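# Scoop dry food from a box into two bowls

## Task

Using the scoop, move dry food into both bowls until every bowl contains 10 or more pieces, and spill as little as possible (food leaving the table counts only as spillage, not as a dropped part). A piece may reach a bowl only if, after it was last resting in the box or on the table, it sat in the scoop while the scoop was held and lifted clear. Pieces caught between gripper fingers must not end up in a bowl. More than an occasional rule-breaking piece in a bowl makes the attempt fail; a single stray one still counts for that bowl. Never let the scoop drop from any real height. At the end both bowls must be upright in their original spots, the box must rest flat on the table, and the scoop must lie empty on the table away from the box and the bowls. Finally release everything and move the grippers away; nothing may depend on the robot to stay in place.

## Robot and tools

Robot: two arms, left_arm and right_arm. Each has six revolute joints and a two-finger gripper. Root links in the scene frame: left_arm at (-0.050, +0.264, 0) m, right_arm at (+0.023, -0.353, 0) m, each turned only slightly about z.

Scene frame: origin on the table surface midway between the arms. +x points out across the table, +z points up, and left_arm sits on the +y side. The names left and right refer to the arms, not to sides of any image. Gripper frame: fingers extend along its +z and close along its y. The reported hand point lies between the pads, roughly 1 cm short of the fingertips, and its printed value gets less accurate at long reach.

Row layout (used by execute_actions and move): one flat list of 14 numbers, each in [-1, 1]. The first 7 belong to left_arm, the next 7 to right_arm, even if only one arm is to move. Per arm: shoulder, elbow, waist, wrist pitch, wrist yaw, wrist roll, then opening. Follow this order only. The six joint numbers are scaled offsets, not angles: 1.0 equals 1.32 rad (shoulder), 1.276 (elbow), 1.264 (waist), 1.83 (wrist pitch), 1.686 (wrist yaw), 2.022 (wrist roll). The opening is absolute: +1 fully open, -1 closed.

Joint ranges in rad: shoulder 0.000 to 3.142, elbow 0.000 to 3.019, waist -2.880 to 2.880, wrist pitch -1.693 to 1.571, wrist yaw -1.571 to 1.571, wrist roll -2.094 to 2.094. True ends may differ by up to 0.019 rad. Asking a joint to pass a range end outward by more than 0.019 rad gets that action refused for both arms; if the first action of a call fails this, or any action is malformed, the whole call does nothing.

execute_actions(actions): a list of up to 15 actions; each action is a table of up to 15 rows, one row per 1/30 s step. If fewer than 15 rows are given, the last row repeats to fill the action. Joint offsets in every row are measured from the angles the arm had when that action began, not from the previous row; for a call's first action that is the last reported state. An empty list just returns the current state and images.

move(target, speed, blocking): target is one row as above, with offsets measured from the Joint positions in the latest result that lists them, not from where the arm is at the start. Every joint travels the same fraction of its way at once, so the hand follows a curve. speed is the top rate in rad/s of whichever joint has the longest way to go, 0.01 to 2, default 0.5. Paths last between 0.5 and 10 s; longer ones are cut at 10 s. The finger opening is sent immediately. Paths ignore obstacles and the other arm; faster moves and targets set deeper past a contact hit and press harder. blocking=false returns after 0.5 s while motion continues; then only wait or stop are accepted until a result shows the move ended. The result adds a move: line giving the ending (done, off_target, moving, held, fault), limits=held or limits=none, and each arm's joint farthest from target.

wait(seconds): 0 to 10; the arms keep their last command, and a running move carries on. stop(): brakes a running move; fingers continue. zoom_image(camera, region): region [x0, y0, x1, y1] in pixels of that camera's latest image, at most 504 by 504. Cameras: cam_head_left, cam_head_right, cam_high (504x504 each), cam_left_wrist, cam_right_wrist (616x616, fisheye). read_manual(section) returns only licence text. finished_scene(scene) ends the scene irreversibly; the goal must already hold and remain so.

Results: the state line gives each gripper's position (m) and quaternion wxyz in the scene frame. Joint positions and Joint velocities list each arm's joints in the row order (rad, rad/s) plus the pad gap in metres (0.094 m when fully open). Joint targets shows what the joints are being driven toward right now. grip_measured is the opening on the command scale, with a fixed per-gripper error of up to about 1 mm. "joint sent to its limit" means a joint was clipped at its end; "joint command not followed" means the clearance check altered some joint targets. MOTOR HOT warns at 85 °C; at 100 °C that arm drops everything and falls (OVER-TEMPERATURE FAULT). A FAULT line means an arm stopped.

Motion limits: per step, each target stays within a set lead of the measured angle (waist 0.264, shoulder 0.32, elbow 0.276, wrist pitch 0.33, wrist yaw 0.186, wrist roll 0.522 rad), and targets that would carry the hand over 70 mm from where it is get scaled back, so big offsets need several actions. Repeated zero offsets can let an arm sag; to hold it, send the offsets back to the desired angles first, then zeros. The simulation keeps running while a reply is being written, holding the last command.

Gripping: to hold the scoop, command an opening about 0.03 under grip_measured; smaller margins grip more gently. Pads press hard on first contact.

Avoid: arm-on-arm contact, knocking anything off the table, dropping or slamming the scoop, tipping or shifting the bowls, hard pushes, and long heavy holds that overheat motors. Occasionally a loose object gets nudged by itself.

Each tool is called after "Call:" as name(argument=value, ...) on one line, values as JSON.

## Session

Call:
execute_actions(actions=[])

Scene clock: 0.00 s.
left_arm: end_effector_position=(+0.3327, +0.2430, +0.4060) grip_measured=+1.000 end_effector_quat_wxyz=(+0.705, +0.021, +0.709, -0.021) | right_arm: end_effector_position=(+0.3078, -0.3453, +0.1516) grip_measured=-0.617 end_effector_quat_wxyz=(+0.277, -0.012, +0.961, +0.007)
Joint names: [shoulder, elbow, waist, wrist pitch, wrist yaw, wrist roll]
Joint positions: left_arm=[ 0.628  0.627  0.008 -0.004  0.009 -0.     0.094] | right_arm=[ 0.709  0.528 -0.048 -0.829 -0.009 -0.     0.018]
Joint velocities: left_arm=[-0.015 -0.012 -0.005 -0.002  0.022  0.007  0.   ] | right_arm=[-0.015 -0.002 -0.015  0.007  0.051 -0.051 -0.001]
Joint targets: left_arm=[0.628 0.654 0.008 -0.001 0.009 -0.000] | right_arm=[0.710 0.550 -0.048 -0.827 -0.009 -0.000]

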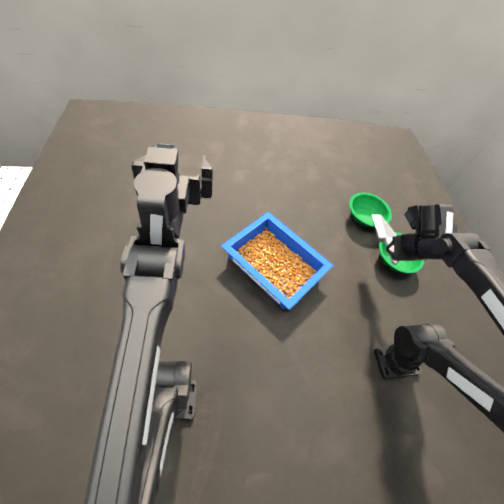

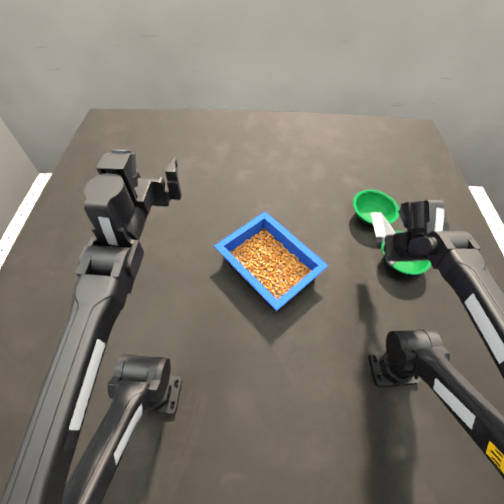

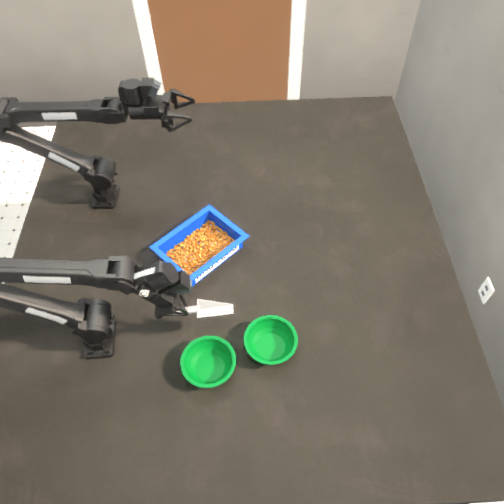

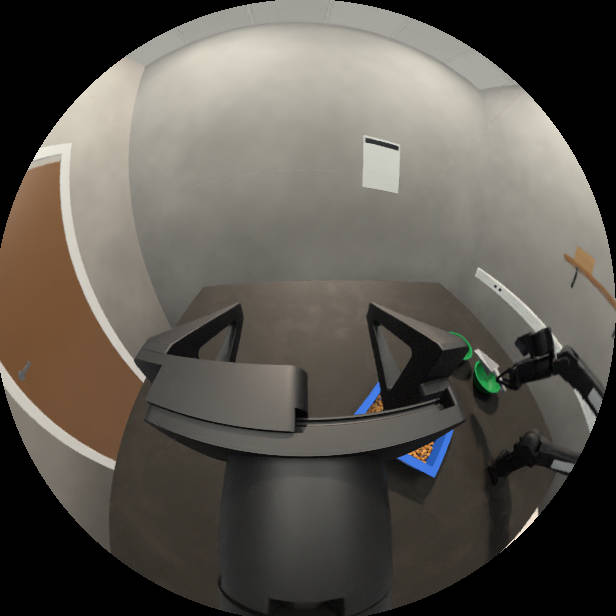

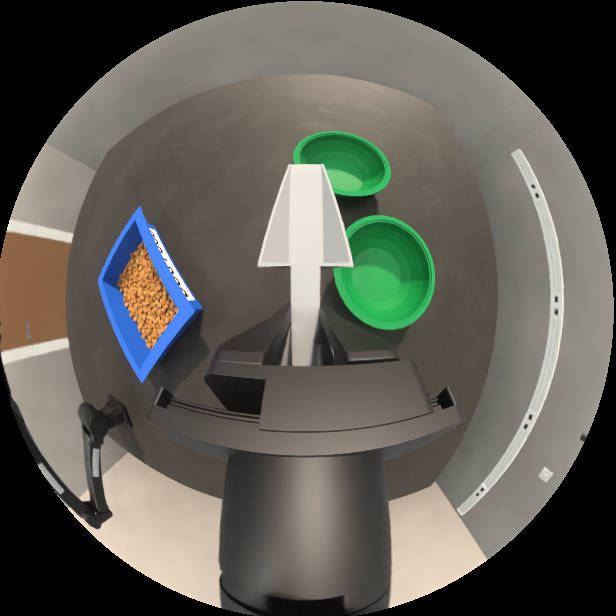

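Call:
zoom_image(camera="cam_high", region=[120, 180, 320, 400])

Call:
zoom_image(camera="cam_right_wrist", region=[60, 120, 460, 420])

Region (120, 180, 320, 400) of cam_high's 504x504 image, scaled by 2.291, with more detail than that image has; it fills the left 458 columns of this view, and the rest is white.

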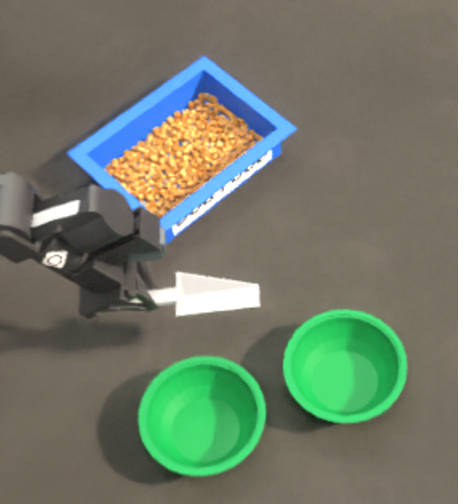

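Region (60, 120, 460, 420) of cam_right_wrist's 616x616 image, scaled by 1.260, with more detail than that image has; it fills the top 378 rows of this view, and the rest is white.

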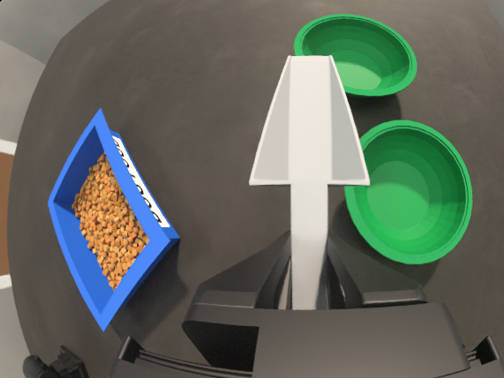

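Call:
zoom_image(camera="cam_head_left", region=[200, 180, 440, 330])

Region (200, 180, 440, 330) of cam_head_left's 504x504 image, scaled by 2.100, with more detail than that image has; it fills the top 315 rows of this view, and the rest is white.

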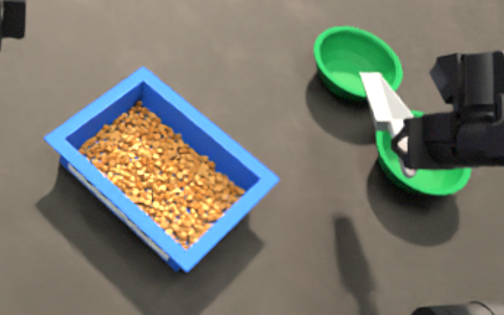

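Call:
move(target=[-0.40,-0.413,0.26,0,0,0,-1, 0.004,0.02,0.640,0.0,0.005,0,-0.65], speed=0.9)

Scene clock: 70.40 s.
left_arm: end_effector_position=(+0.2216, +0.3361, +0.2338) grip_measured=-0.985 end_effector_quat_wxyz=(+0.697, -0.091, +0.706, +0.090) | right_arm: end_effector_position=(+0.2163, -0.1433, +0.1516) grip_measured=-0.617 end_effector_quat_wxyz=(+0.253, -0.386, +0.880, +0.112)
Joint names: [shoulder, elbow, waist, wrist pitch, wrist yaw, wrist roll]
Joint positions: left_arm=[ 0.111  0.103  0.324 -0.004  0.009 -0.     0.001] | right_arm=[ 0.709  0.528  0.754 -0.829 -0.003 -0.     0.018]
Joint velocities: left_arm=[-0.005 -0.017 -0.015  0.007  0.051 -0.037  0.001] | right_arm=[ 0.005 -0.002 -0.015 -0.007 -0.007  0.022 -0.001]
Joint targets: left_arm=[0.100 0.100 0.336 -0.004 0.009 -0.000] | right_arm=[0.714 0.553 0.761 -0.829 -0.000 -0.000]
move: off_target (right_arm); limits=none; left_arm: farthest joint: the waist, 0.013 radians from its target (0.329 radians at the start); right_arm: farthest joint: the elbow, 0.026 radians from its target (0.026 radians at the start)

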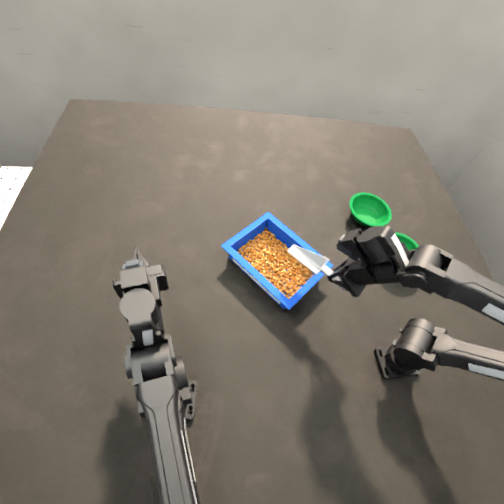

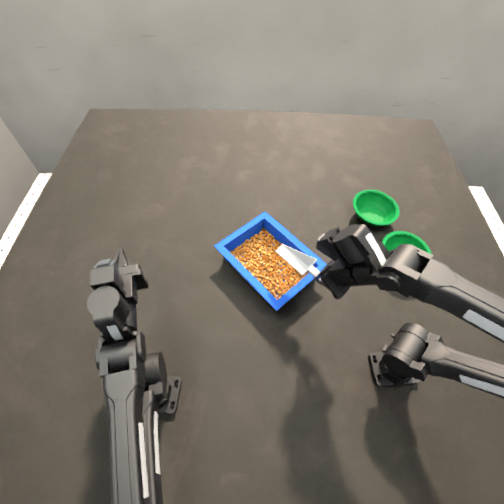

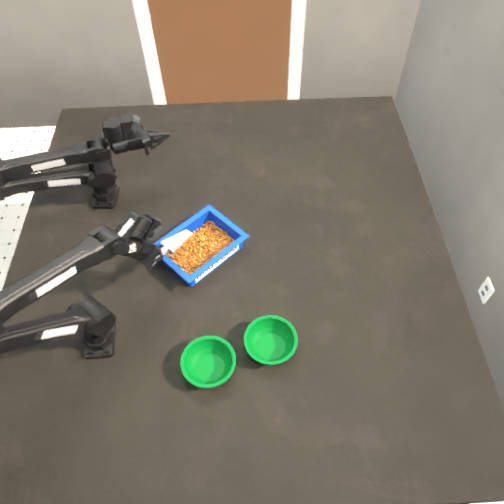

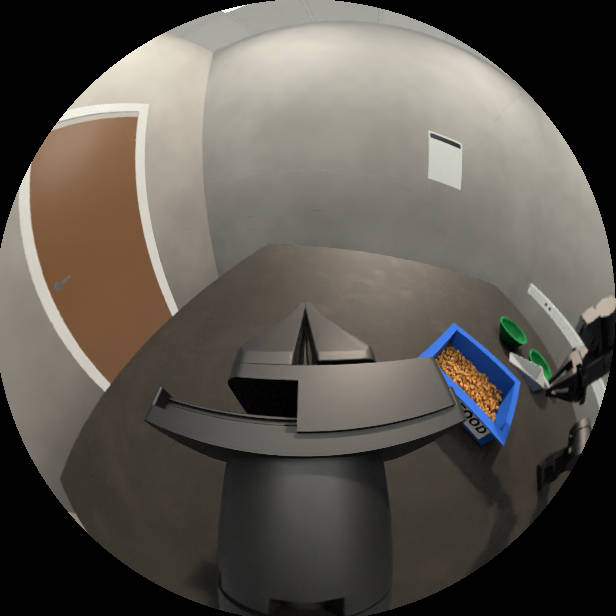

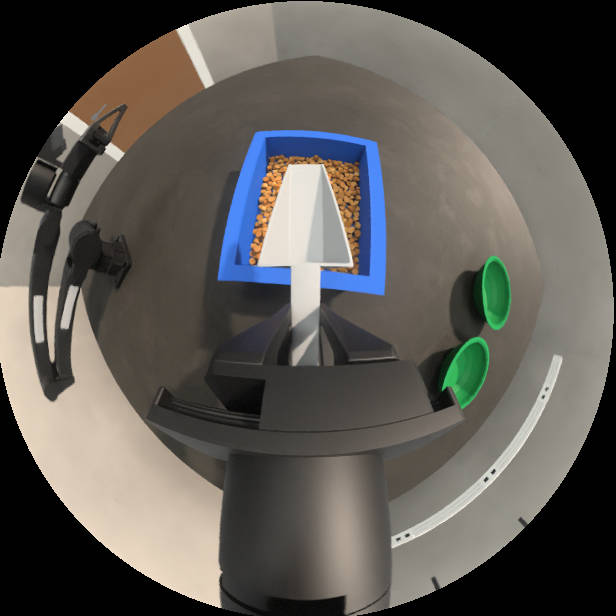

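Call:
zoom_image(camera="cam_right_wrist", region=[190, 110, 420, 330])

Region (190, 110, 420, 330) of cam_right_wrist's 616x616 image, scaled by 2.191, with more detail than that image has; it fills the top 482 rows of this view, and the rest is white.

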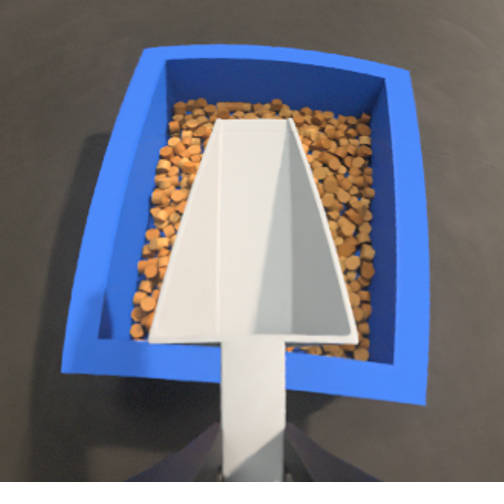

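Call:
move(target=[0,0,0.009,0,0,0,-1, 0.4686,0.320,0.057,-0.210,0.002,0,-0.65], speed=0.6)

Scene clock: 141.10 s.
left_arm: end_effector_position=(+0.2216, +0.3361, +0.2338) grip_measured=-0.985 end_effector_quat_wxyz=(+0.697, -0.091, +0.706, +0.090) | right_arm: end_effector_position=(+0.2321, -0.0991, +0.1082) grip_measured=-0.617 end_effector_quat_wxyz=(-0.027, -0.426, +0.904, -0.012)
Joint names: [shoulder, elbow, waist, wrist pitch, wrist yaw, wrist roll]
Joint positions: left_arm=[ 0.111  0.103  0.324 -0.004  0.009 -0.     0.001] | right_arm=[ 1.328  0.894  0.811 -1.195 -0.002 -0.     0.018]
Joint velocities: left_arm=[-0.005 -0.012 -0.005 -0.012 -0.051  0.022 -0.   ] | right_arm=[ 0.015  0.017 -0.024  0.007 -0.037  0.007 -0.001]
Joint targets: left_arm=[0.111 0.103 0.335 -0.004 0.009 -0.000] | right_arm=[1.327 0.936 0.826 -1.213 0.001 -0.000]
move: off_target (right_arm); limits=none; left_arm: farthest joint: the waist, 0.011 radians from its target (0.011 radians at the start); right_arm: farthest joint: the elbow, 0.043 radians from its target (0.409 radians at the start)

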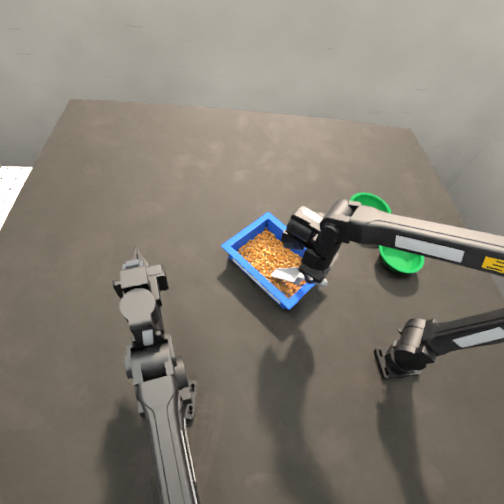

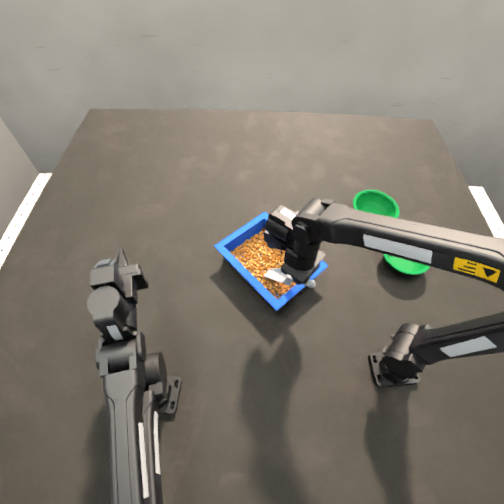

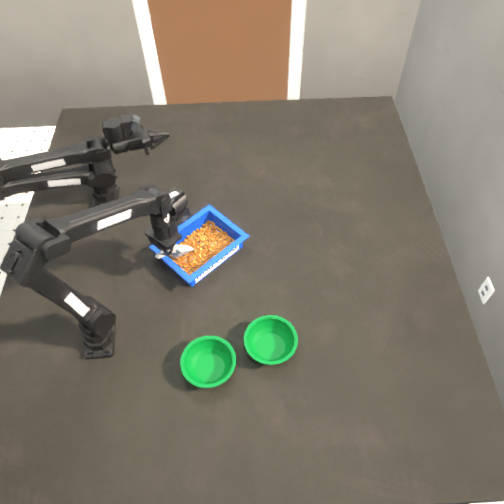

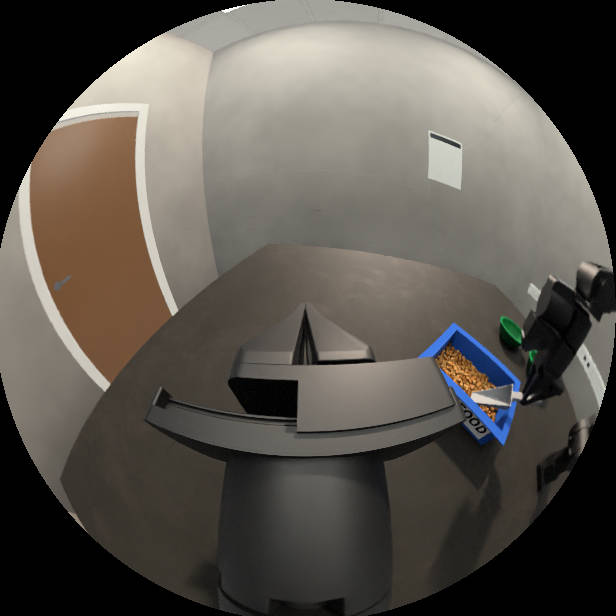

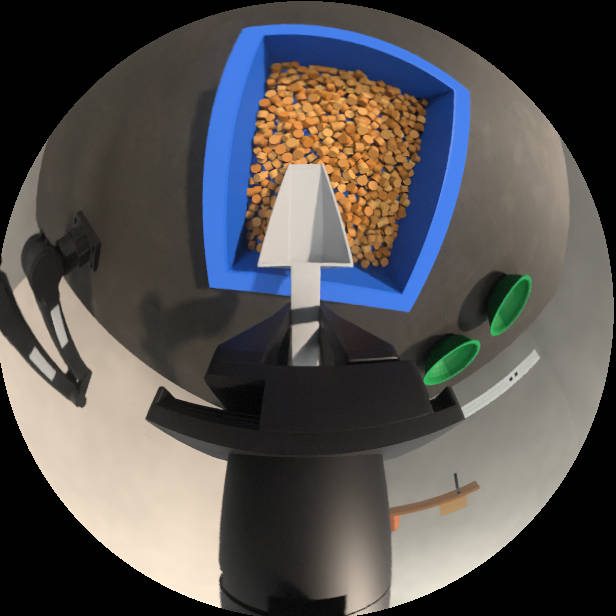

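Call:
move(target=[0,0,0.009,0,0,0,-1, 0.009,-0.0674,0.012,0.186,0.002,0,-0.65], speed=0.4)

Scene clock: 154.17 s.
left_arm: end_effector_position=(+0.2216, +0.3361, +0.2338) grip_measured=-0.985 end_effector_quat_wxyz=(+0.697, -0.091, +0.706, +0.090) | right_arm: end_effector_position=(+0.2598, -0.0655, +0.0837) grip_measured=-0.617 end_effector_quat_wxyz=(+0.080, -0.425, +0.901, +0.039)
Joint names: [shoulder, elbow, waist, wrist pitch, wrist yaw, wrist roll]
Joint positions: left_arm=[ 0.111  0.103  0.324 -0.004  0.009 -0.     0.001] | right_arm=[ 1.328  0.812  0.811 -0.877 -0.002 -0.     0.018]
Joint velocities: left_arm=[ 0.005  0.007  0.005 -0.017 -0.007  0.022  0.   ] | right_arm=[-0.005  0.007 -0.034 -0.017 -0.022  0.022 -0.001]
Joint targets: left_arm=[0.111 0.103 0.335 -0.004 0.009 -0.000] | right_arm=[1.340 0.808 0.826 -0.855 0.001 -0.000]
move: off_target (right_arm); limits=none; left_arm: farthest joint: the waist, 0.011 radians from its target (0.011 radians at the start); right_arm: farthest joint: the wrist pitch, 0.022 radians from its target (0.340 radians at the start)

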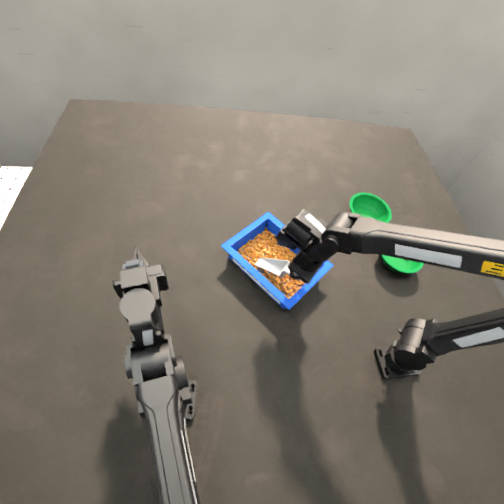

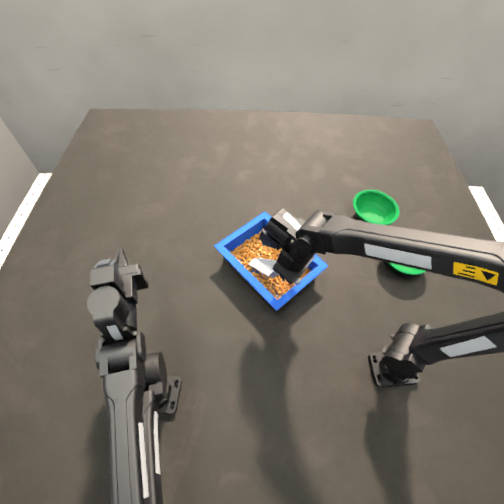

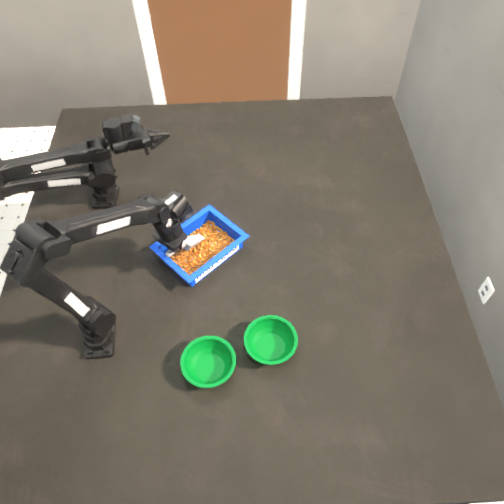

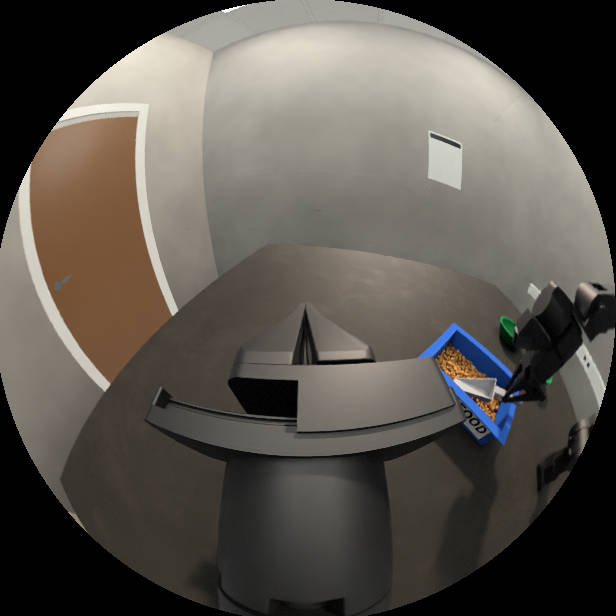

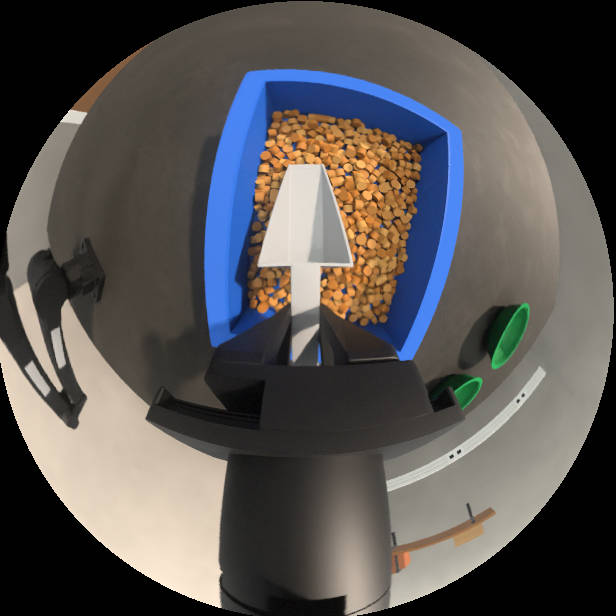

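Call:
zoom_image(camera="cam_left_wrist", region=[420, 320, 560, 450])

Call:
zoom_image(camera="cam_right_wrist", region=[200, 60, 470, 360])

Region (420, 320, 560, 450) of cam_left_wrist's 616x616 image, scaled by 3.600, with more detail than that image has; it fills the top 468 rows of this view, and the rest is white.

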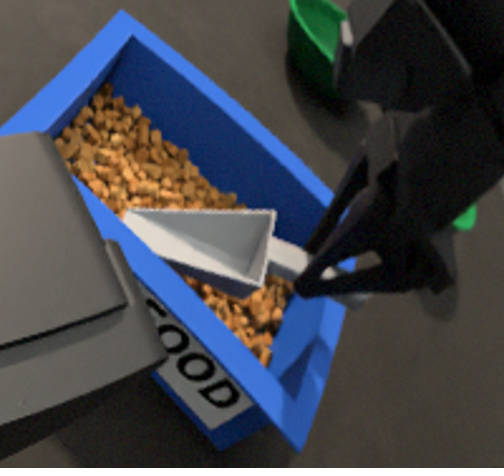

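Region (200, 60, 470, 360) of cam_right_wrist's 616x616 image, scaled by 1.680, with more detail than that image has; it fills the left 454 columns of this view, and the rest is white.

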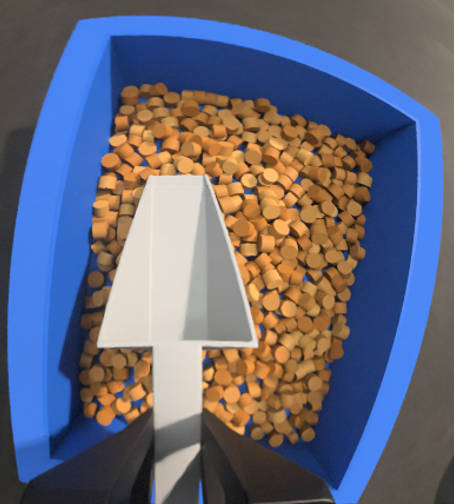

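Call:
zoom_image(camera="cam_right_wrist", region=[250, 140, 370, 290])

Call:
zoom_image(camera="cam_head_right", region=[200, 200, 340, 320])

Region (250, 140, 370, 290) of cam_right_wrist's 616x616 image, scaled by 3.360, with more detail than that image has; it fills the left 403 columns of this view, and the rest is white.

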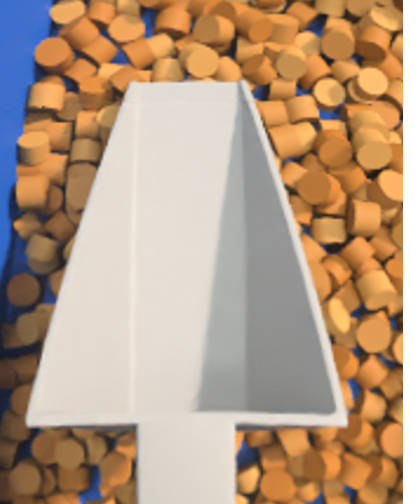

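Region (200, 200, 340, 320) of cam_head_right's 504x504 image, scaled by 3.600, with more detail than that image has; it fills the top 432 rows of this view, and the rest is white.

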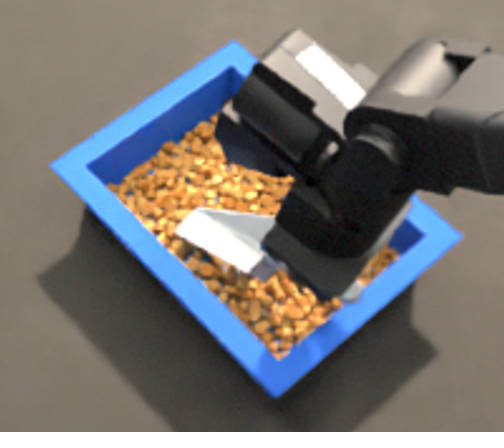

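Call:
move(target=[0,0,0.009,0,0,0,-1, 0.009,-0.003,0.012,-0.058,0.002,0,-0.65], speed=0.3)

Scene clock: 208.90 s.
left_arm: end_effector_position=(+0.2216, +0.3361, +0.2338) grip_measured=-0.985 end_effector_quat_wxyz=(+0.697, -0.091, +0.706, +0.090) | right_arm: end_effector_position=(+0.2471, -0.0808, +0.0810) grip_measured=-0.617 end_effector_quat_wxyz=(+0.043, -0.426, +0.903, +0.021)
Joint names: [shoulder, elbow, waist, wrist pitch, wrist yaw, wrist roll]
Joint positions: left_arm=[ 0.111  0.103  0.324 -0.004  0.009 -0.     0.001] | right_arm=[ 1.328  0.812  0.811 -0.959 -0.002 -0.     0.018]
Joint velocities: left_arm=[-0.005 -0.012 -0.005 -0.007 -0.037  0.007  0.   ] | right_arm=[-0.015 -0.002  0.005 -0.002  0.066 -0.007 -0.   ]
Joint targets: left_arm=[0.111 0.103 0.335 -0.004 0.009 -0.000] | right_arm=[1.340 0.808 0.826 -0.983 0.001 -0.000]
move: off_target (right_arm); limits=none; left_arm: farthest joint: the waist, 0.011 radians from its target (0.011 radians at the start); right_arm: farthest joint: the wrist pitch, 0.025 radians from its target (0.106 radians at the start)

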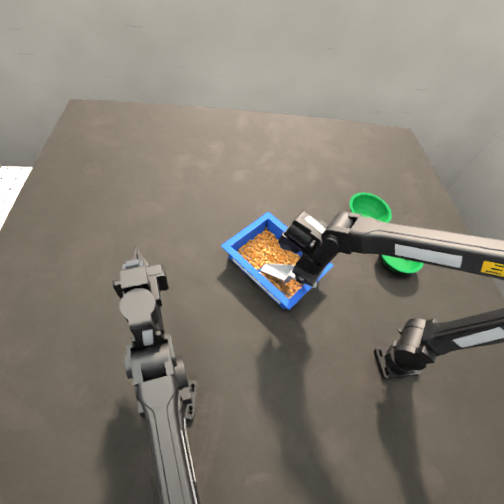

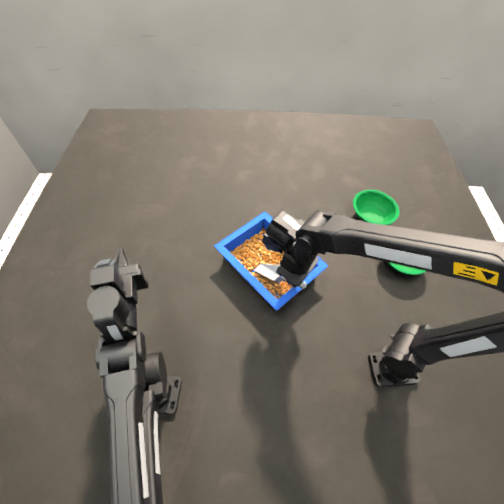

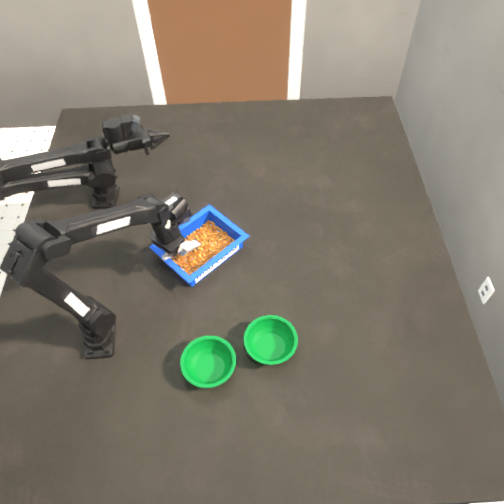

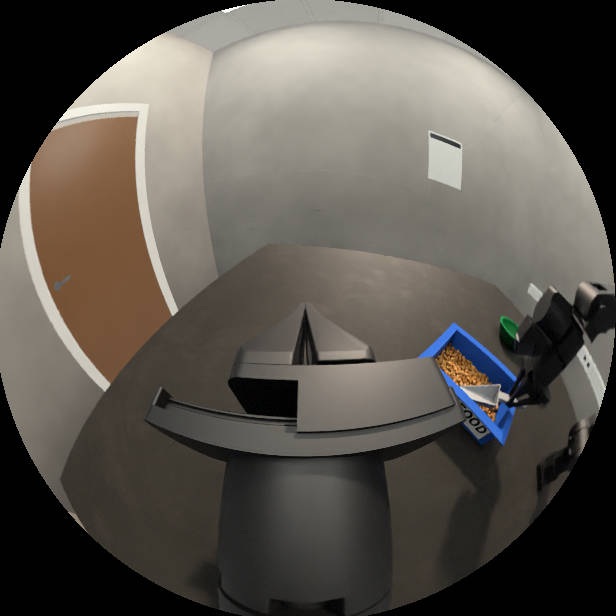

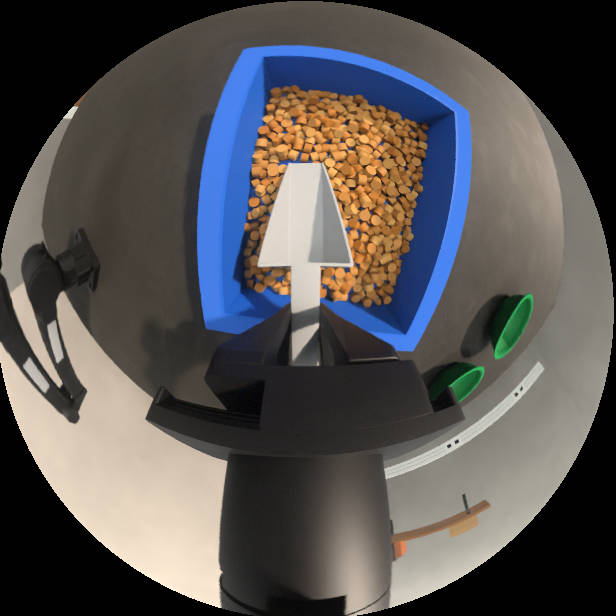

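Call:
zoom_image(camera="cam_right_wrist", region=[240, 110, 380, 290])

Call:
zoom_image(camera="cam_left_wrist", region=[430, 330, 550, 440])

Region (240, 110, 380, 290) of cam_right_wrist's 616x616 image, scaled by 2.800, with more detail than that image has.

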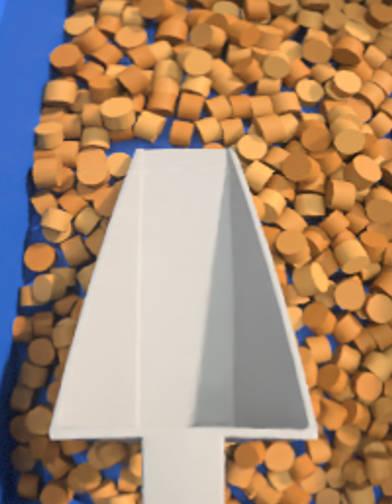

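Region (430, 330, 550, 440) of cam_left_wrist's 616x616 image, scaled by 4.200, with more detail than that image has; it fills the top 462 rows of this view, and the rest is white.

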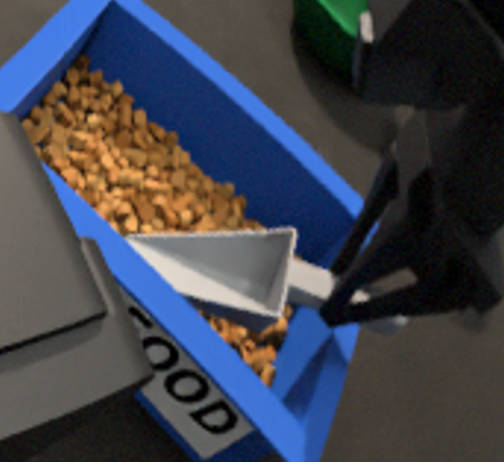

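Call:
move(target=[0,0,0.009,0,0,0,-1, 0.0977,0.006,0.012,0.1863,0.002,0,-0.65], speed=0.35)

Scene clock: 234.27 s.
left_arm: end_effector_position=(+0.2216, +0.3361, +0.2338) grip_measured=-0.985 end_effector_quat_wxyz=(+0.697, -0.091, +0.706, +0.090) | right_arm: end_effector_position=(+0.2913, -0.0281, +0.0544) grip_measured=-0.617 end_effector_quat_wxyz=(+0.134, -0.422, +0.894, +0.063)
Joint names: [shoulder, elbow, waist, wrist pitch, wrist yaw, wrist roll]
Joint positions: left_arm=[ 0.111  0.103  0.324 -0.004  0.009 -0.     0.001] | right_arm=[ 1.442  0.812  0.811 -0.643  0.001 -0.     0.018]
Joint velocities: left_arm=[-0.015 -0.007  0.005 -0.002 -0.022 -0.022  0.   ] | right_arm=[-0.005 -0.007  0.015  0.012 -0.022  0.051  0.   ]
Joint targets: left_arm=[0.111 0.103 0.335 -0.004 0.009 -0.000] | right_arm=[1.457 0.819 0.826 -0.617 0.001 -0.000]
move: off_target (right_arm); limits=none; left_arm: farthest joint: the waist, 0.011 radians from its target (0.011 radians at the start); right_arm: farthest joint: the wrist pitch, 0.025 radians from its target (0.340 radians at the start)

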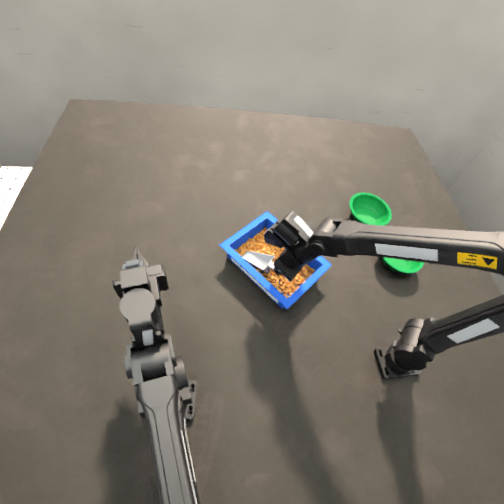

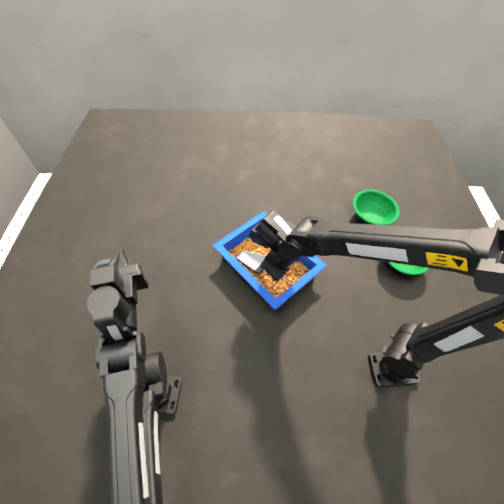

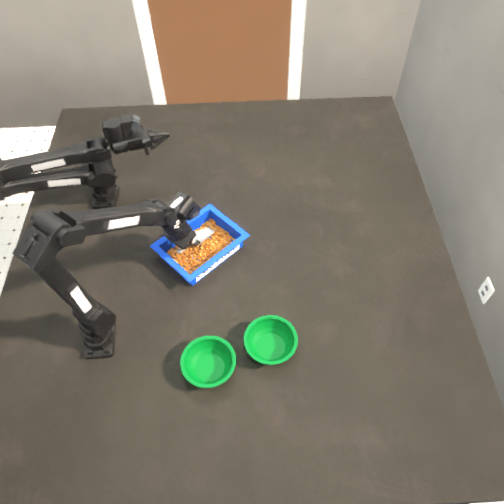

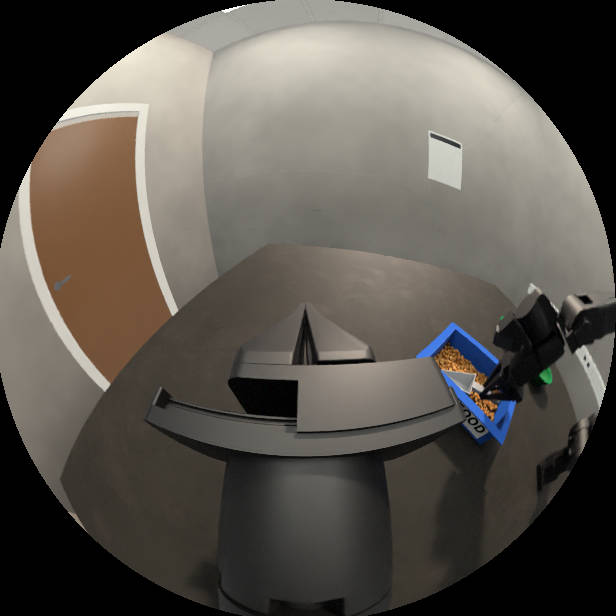

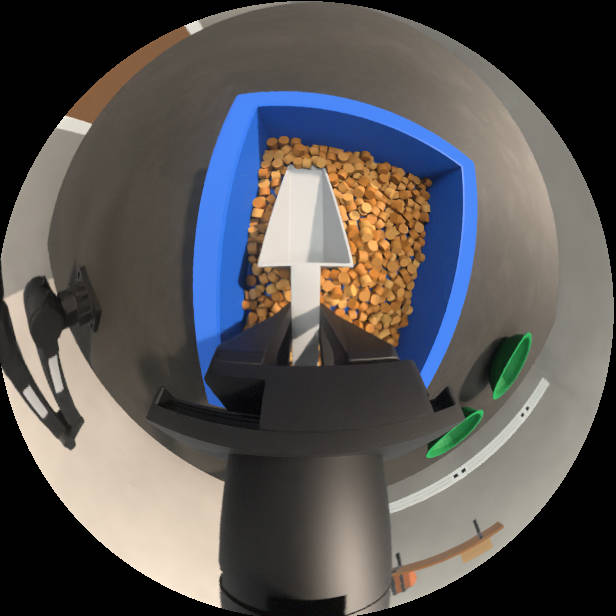

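Call:
zoom_image(camera="cam_right_wrist", region=[220, 90, 400, 310])

Region (220, 90, 400, 310) of cam_right_wrist's 616x616 image, scaled by 2.291, with more detail than that image has; it fills the left 412 columns of this view, and the rest is white.

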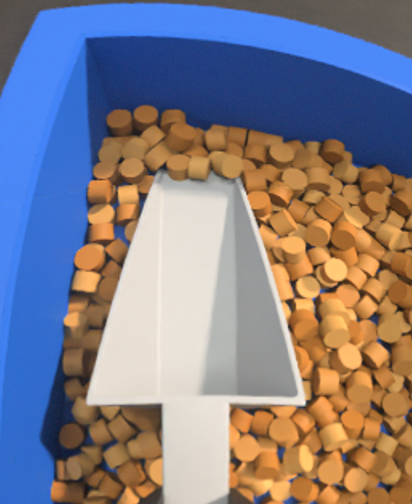

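Call:
move(target=[0,0,0.009,0,0,0,-1, 0.0273,-0.0149,0.012,0.0623,0,0,-0.65], speed=0.25)

Call:
zoom_image(camera="cam_right_wrist", region=[220, 90, 400, 310])

Scene clock: 258.67 s.
left_arm: end_effector_position=(+0.2216, +0.3361, +0.2338) grip_measured=-0.985 end_effector_quat_wxyz=(+0.697, -0.091, +0.706, +0.090) | right_arm: end_effector_position=(+0.2993, -0.0184, +0.0479) grip_measured=-0.617 end_effector_quat_wxyz=(+0.159, -0.420, +0.890, +0.074)
Joint names: [shoulder, elbow, waist, wrist pitch, wrist yaw, wrist roll]
Joint positions: left_arm=[ 0.111  0.103  0.324 -0.004  0.009 -0.     0.001] | right_arm=[ 1.462  0.797  0.811 -0.554  0.001 -0.     0.018]
Joint velocities: left_arm=[-0.024 -0.002 -0.005 -0.002  0.037 -0.081 -0.   ] | right_arm=[-0.005 -0.012 -0.005  0.002 -0.022  0.007  0.   ]
Joint targets: left_arm=[0.111 0.103 0.335 -0.004 0.009 -0.000] | right_arm=[1.478 0.792 0.826 -0.529 0.001 -0.000]
move: off_target (right_arm); limits=none; left_arm: farthest joint: the waist, 0.011 radians from its target (0.011 radians at the start); right_arm: farthest joint: the wrist pitch, 0.025 radians from its target (0.114 radians at the start)

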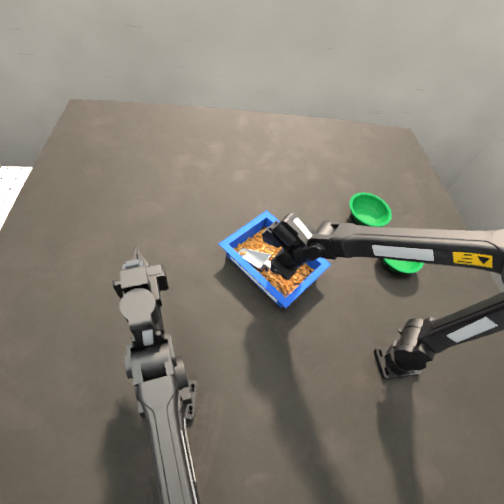

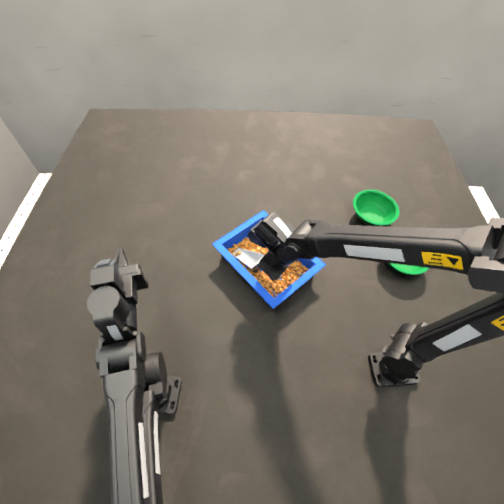

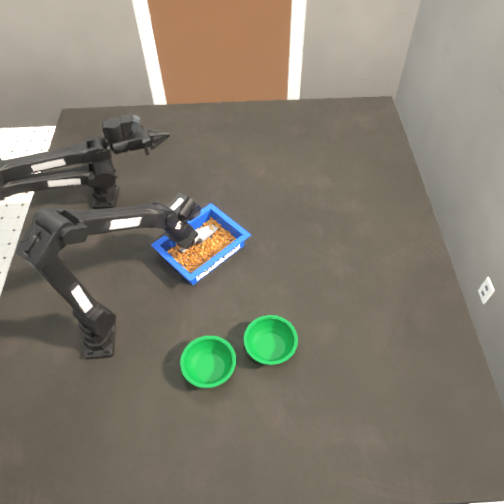

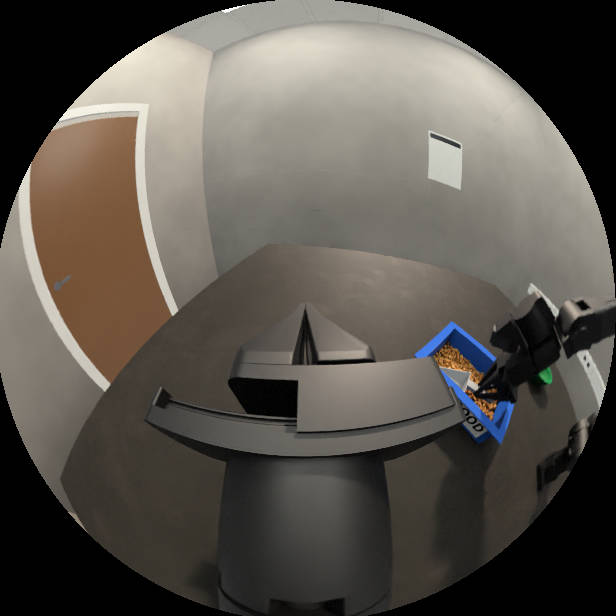

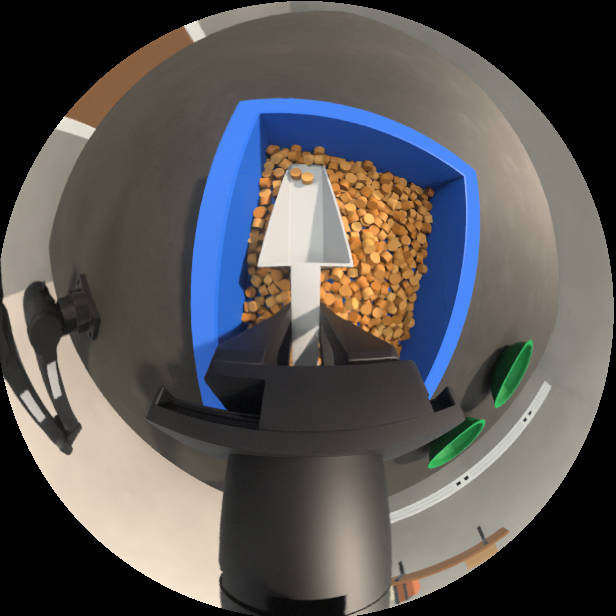

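Region (220, 90, 400, 310) of cam_right_wrist's 616x616 image, scaled by 2.291, with more detail than that image has; it fills the left 412 columns of this view, and the rest is white.

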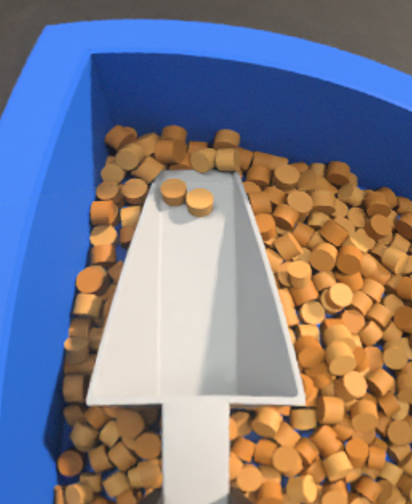

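Call:
zoom_image(camera="cam_right_wrist", region=[300, 120, 480, 340])

Region (300, 120, 480, 340) of cam_right_wrist's 616x616 image, scaled by 2.291, with more detail than that image has; it fills the left 412 columns of this view, and the rest is white.

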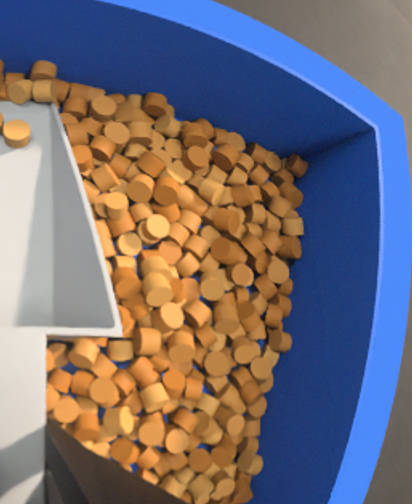

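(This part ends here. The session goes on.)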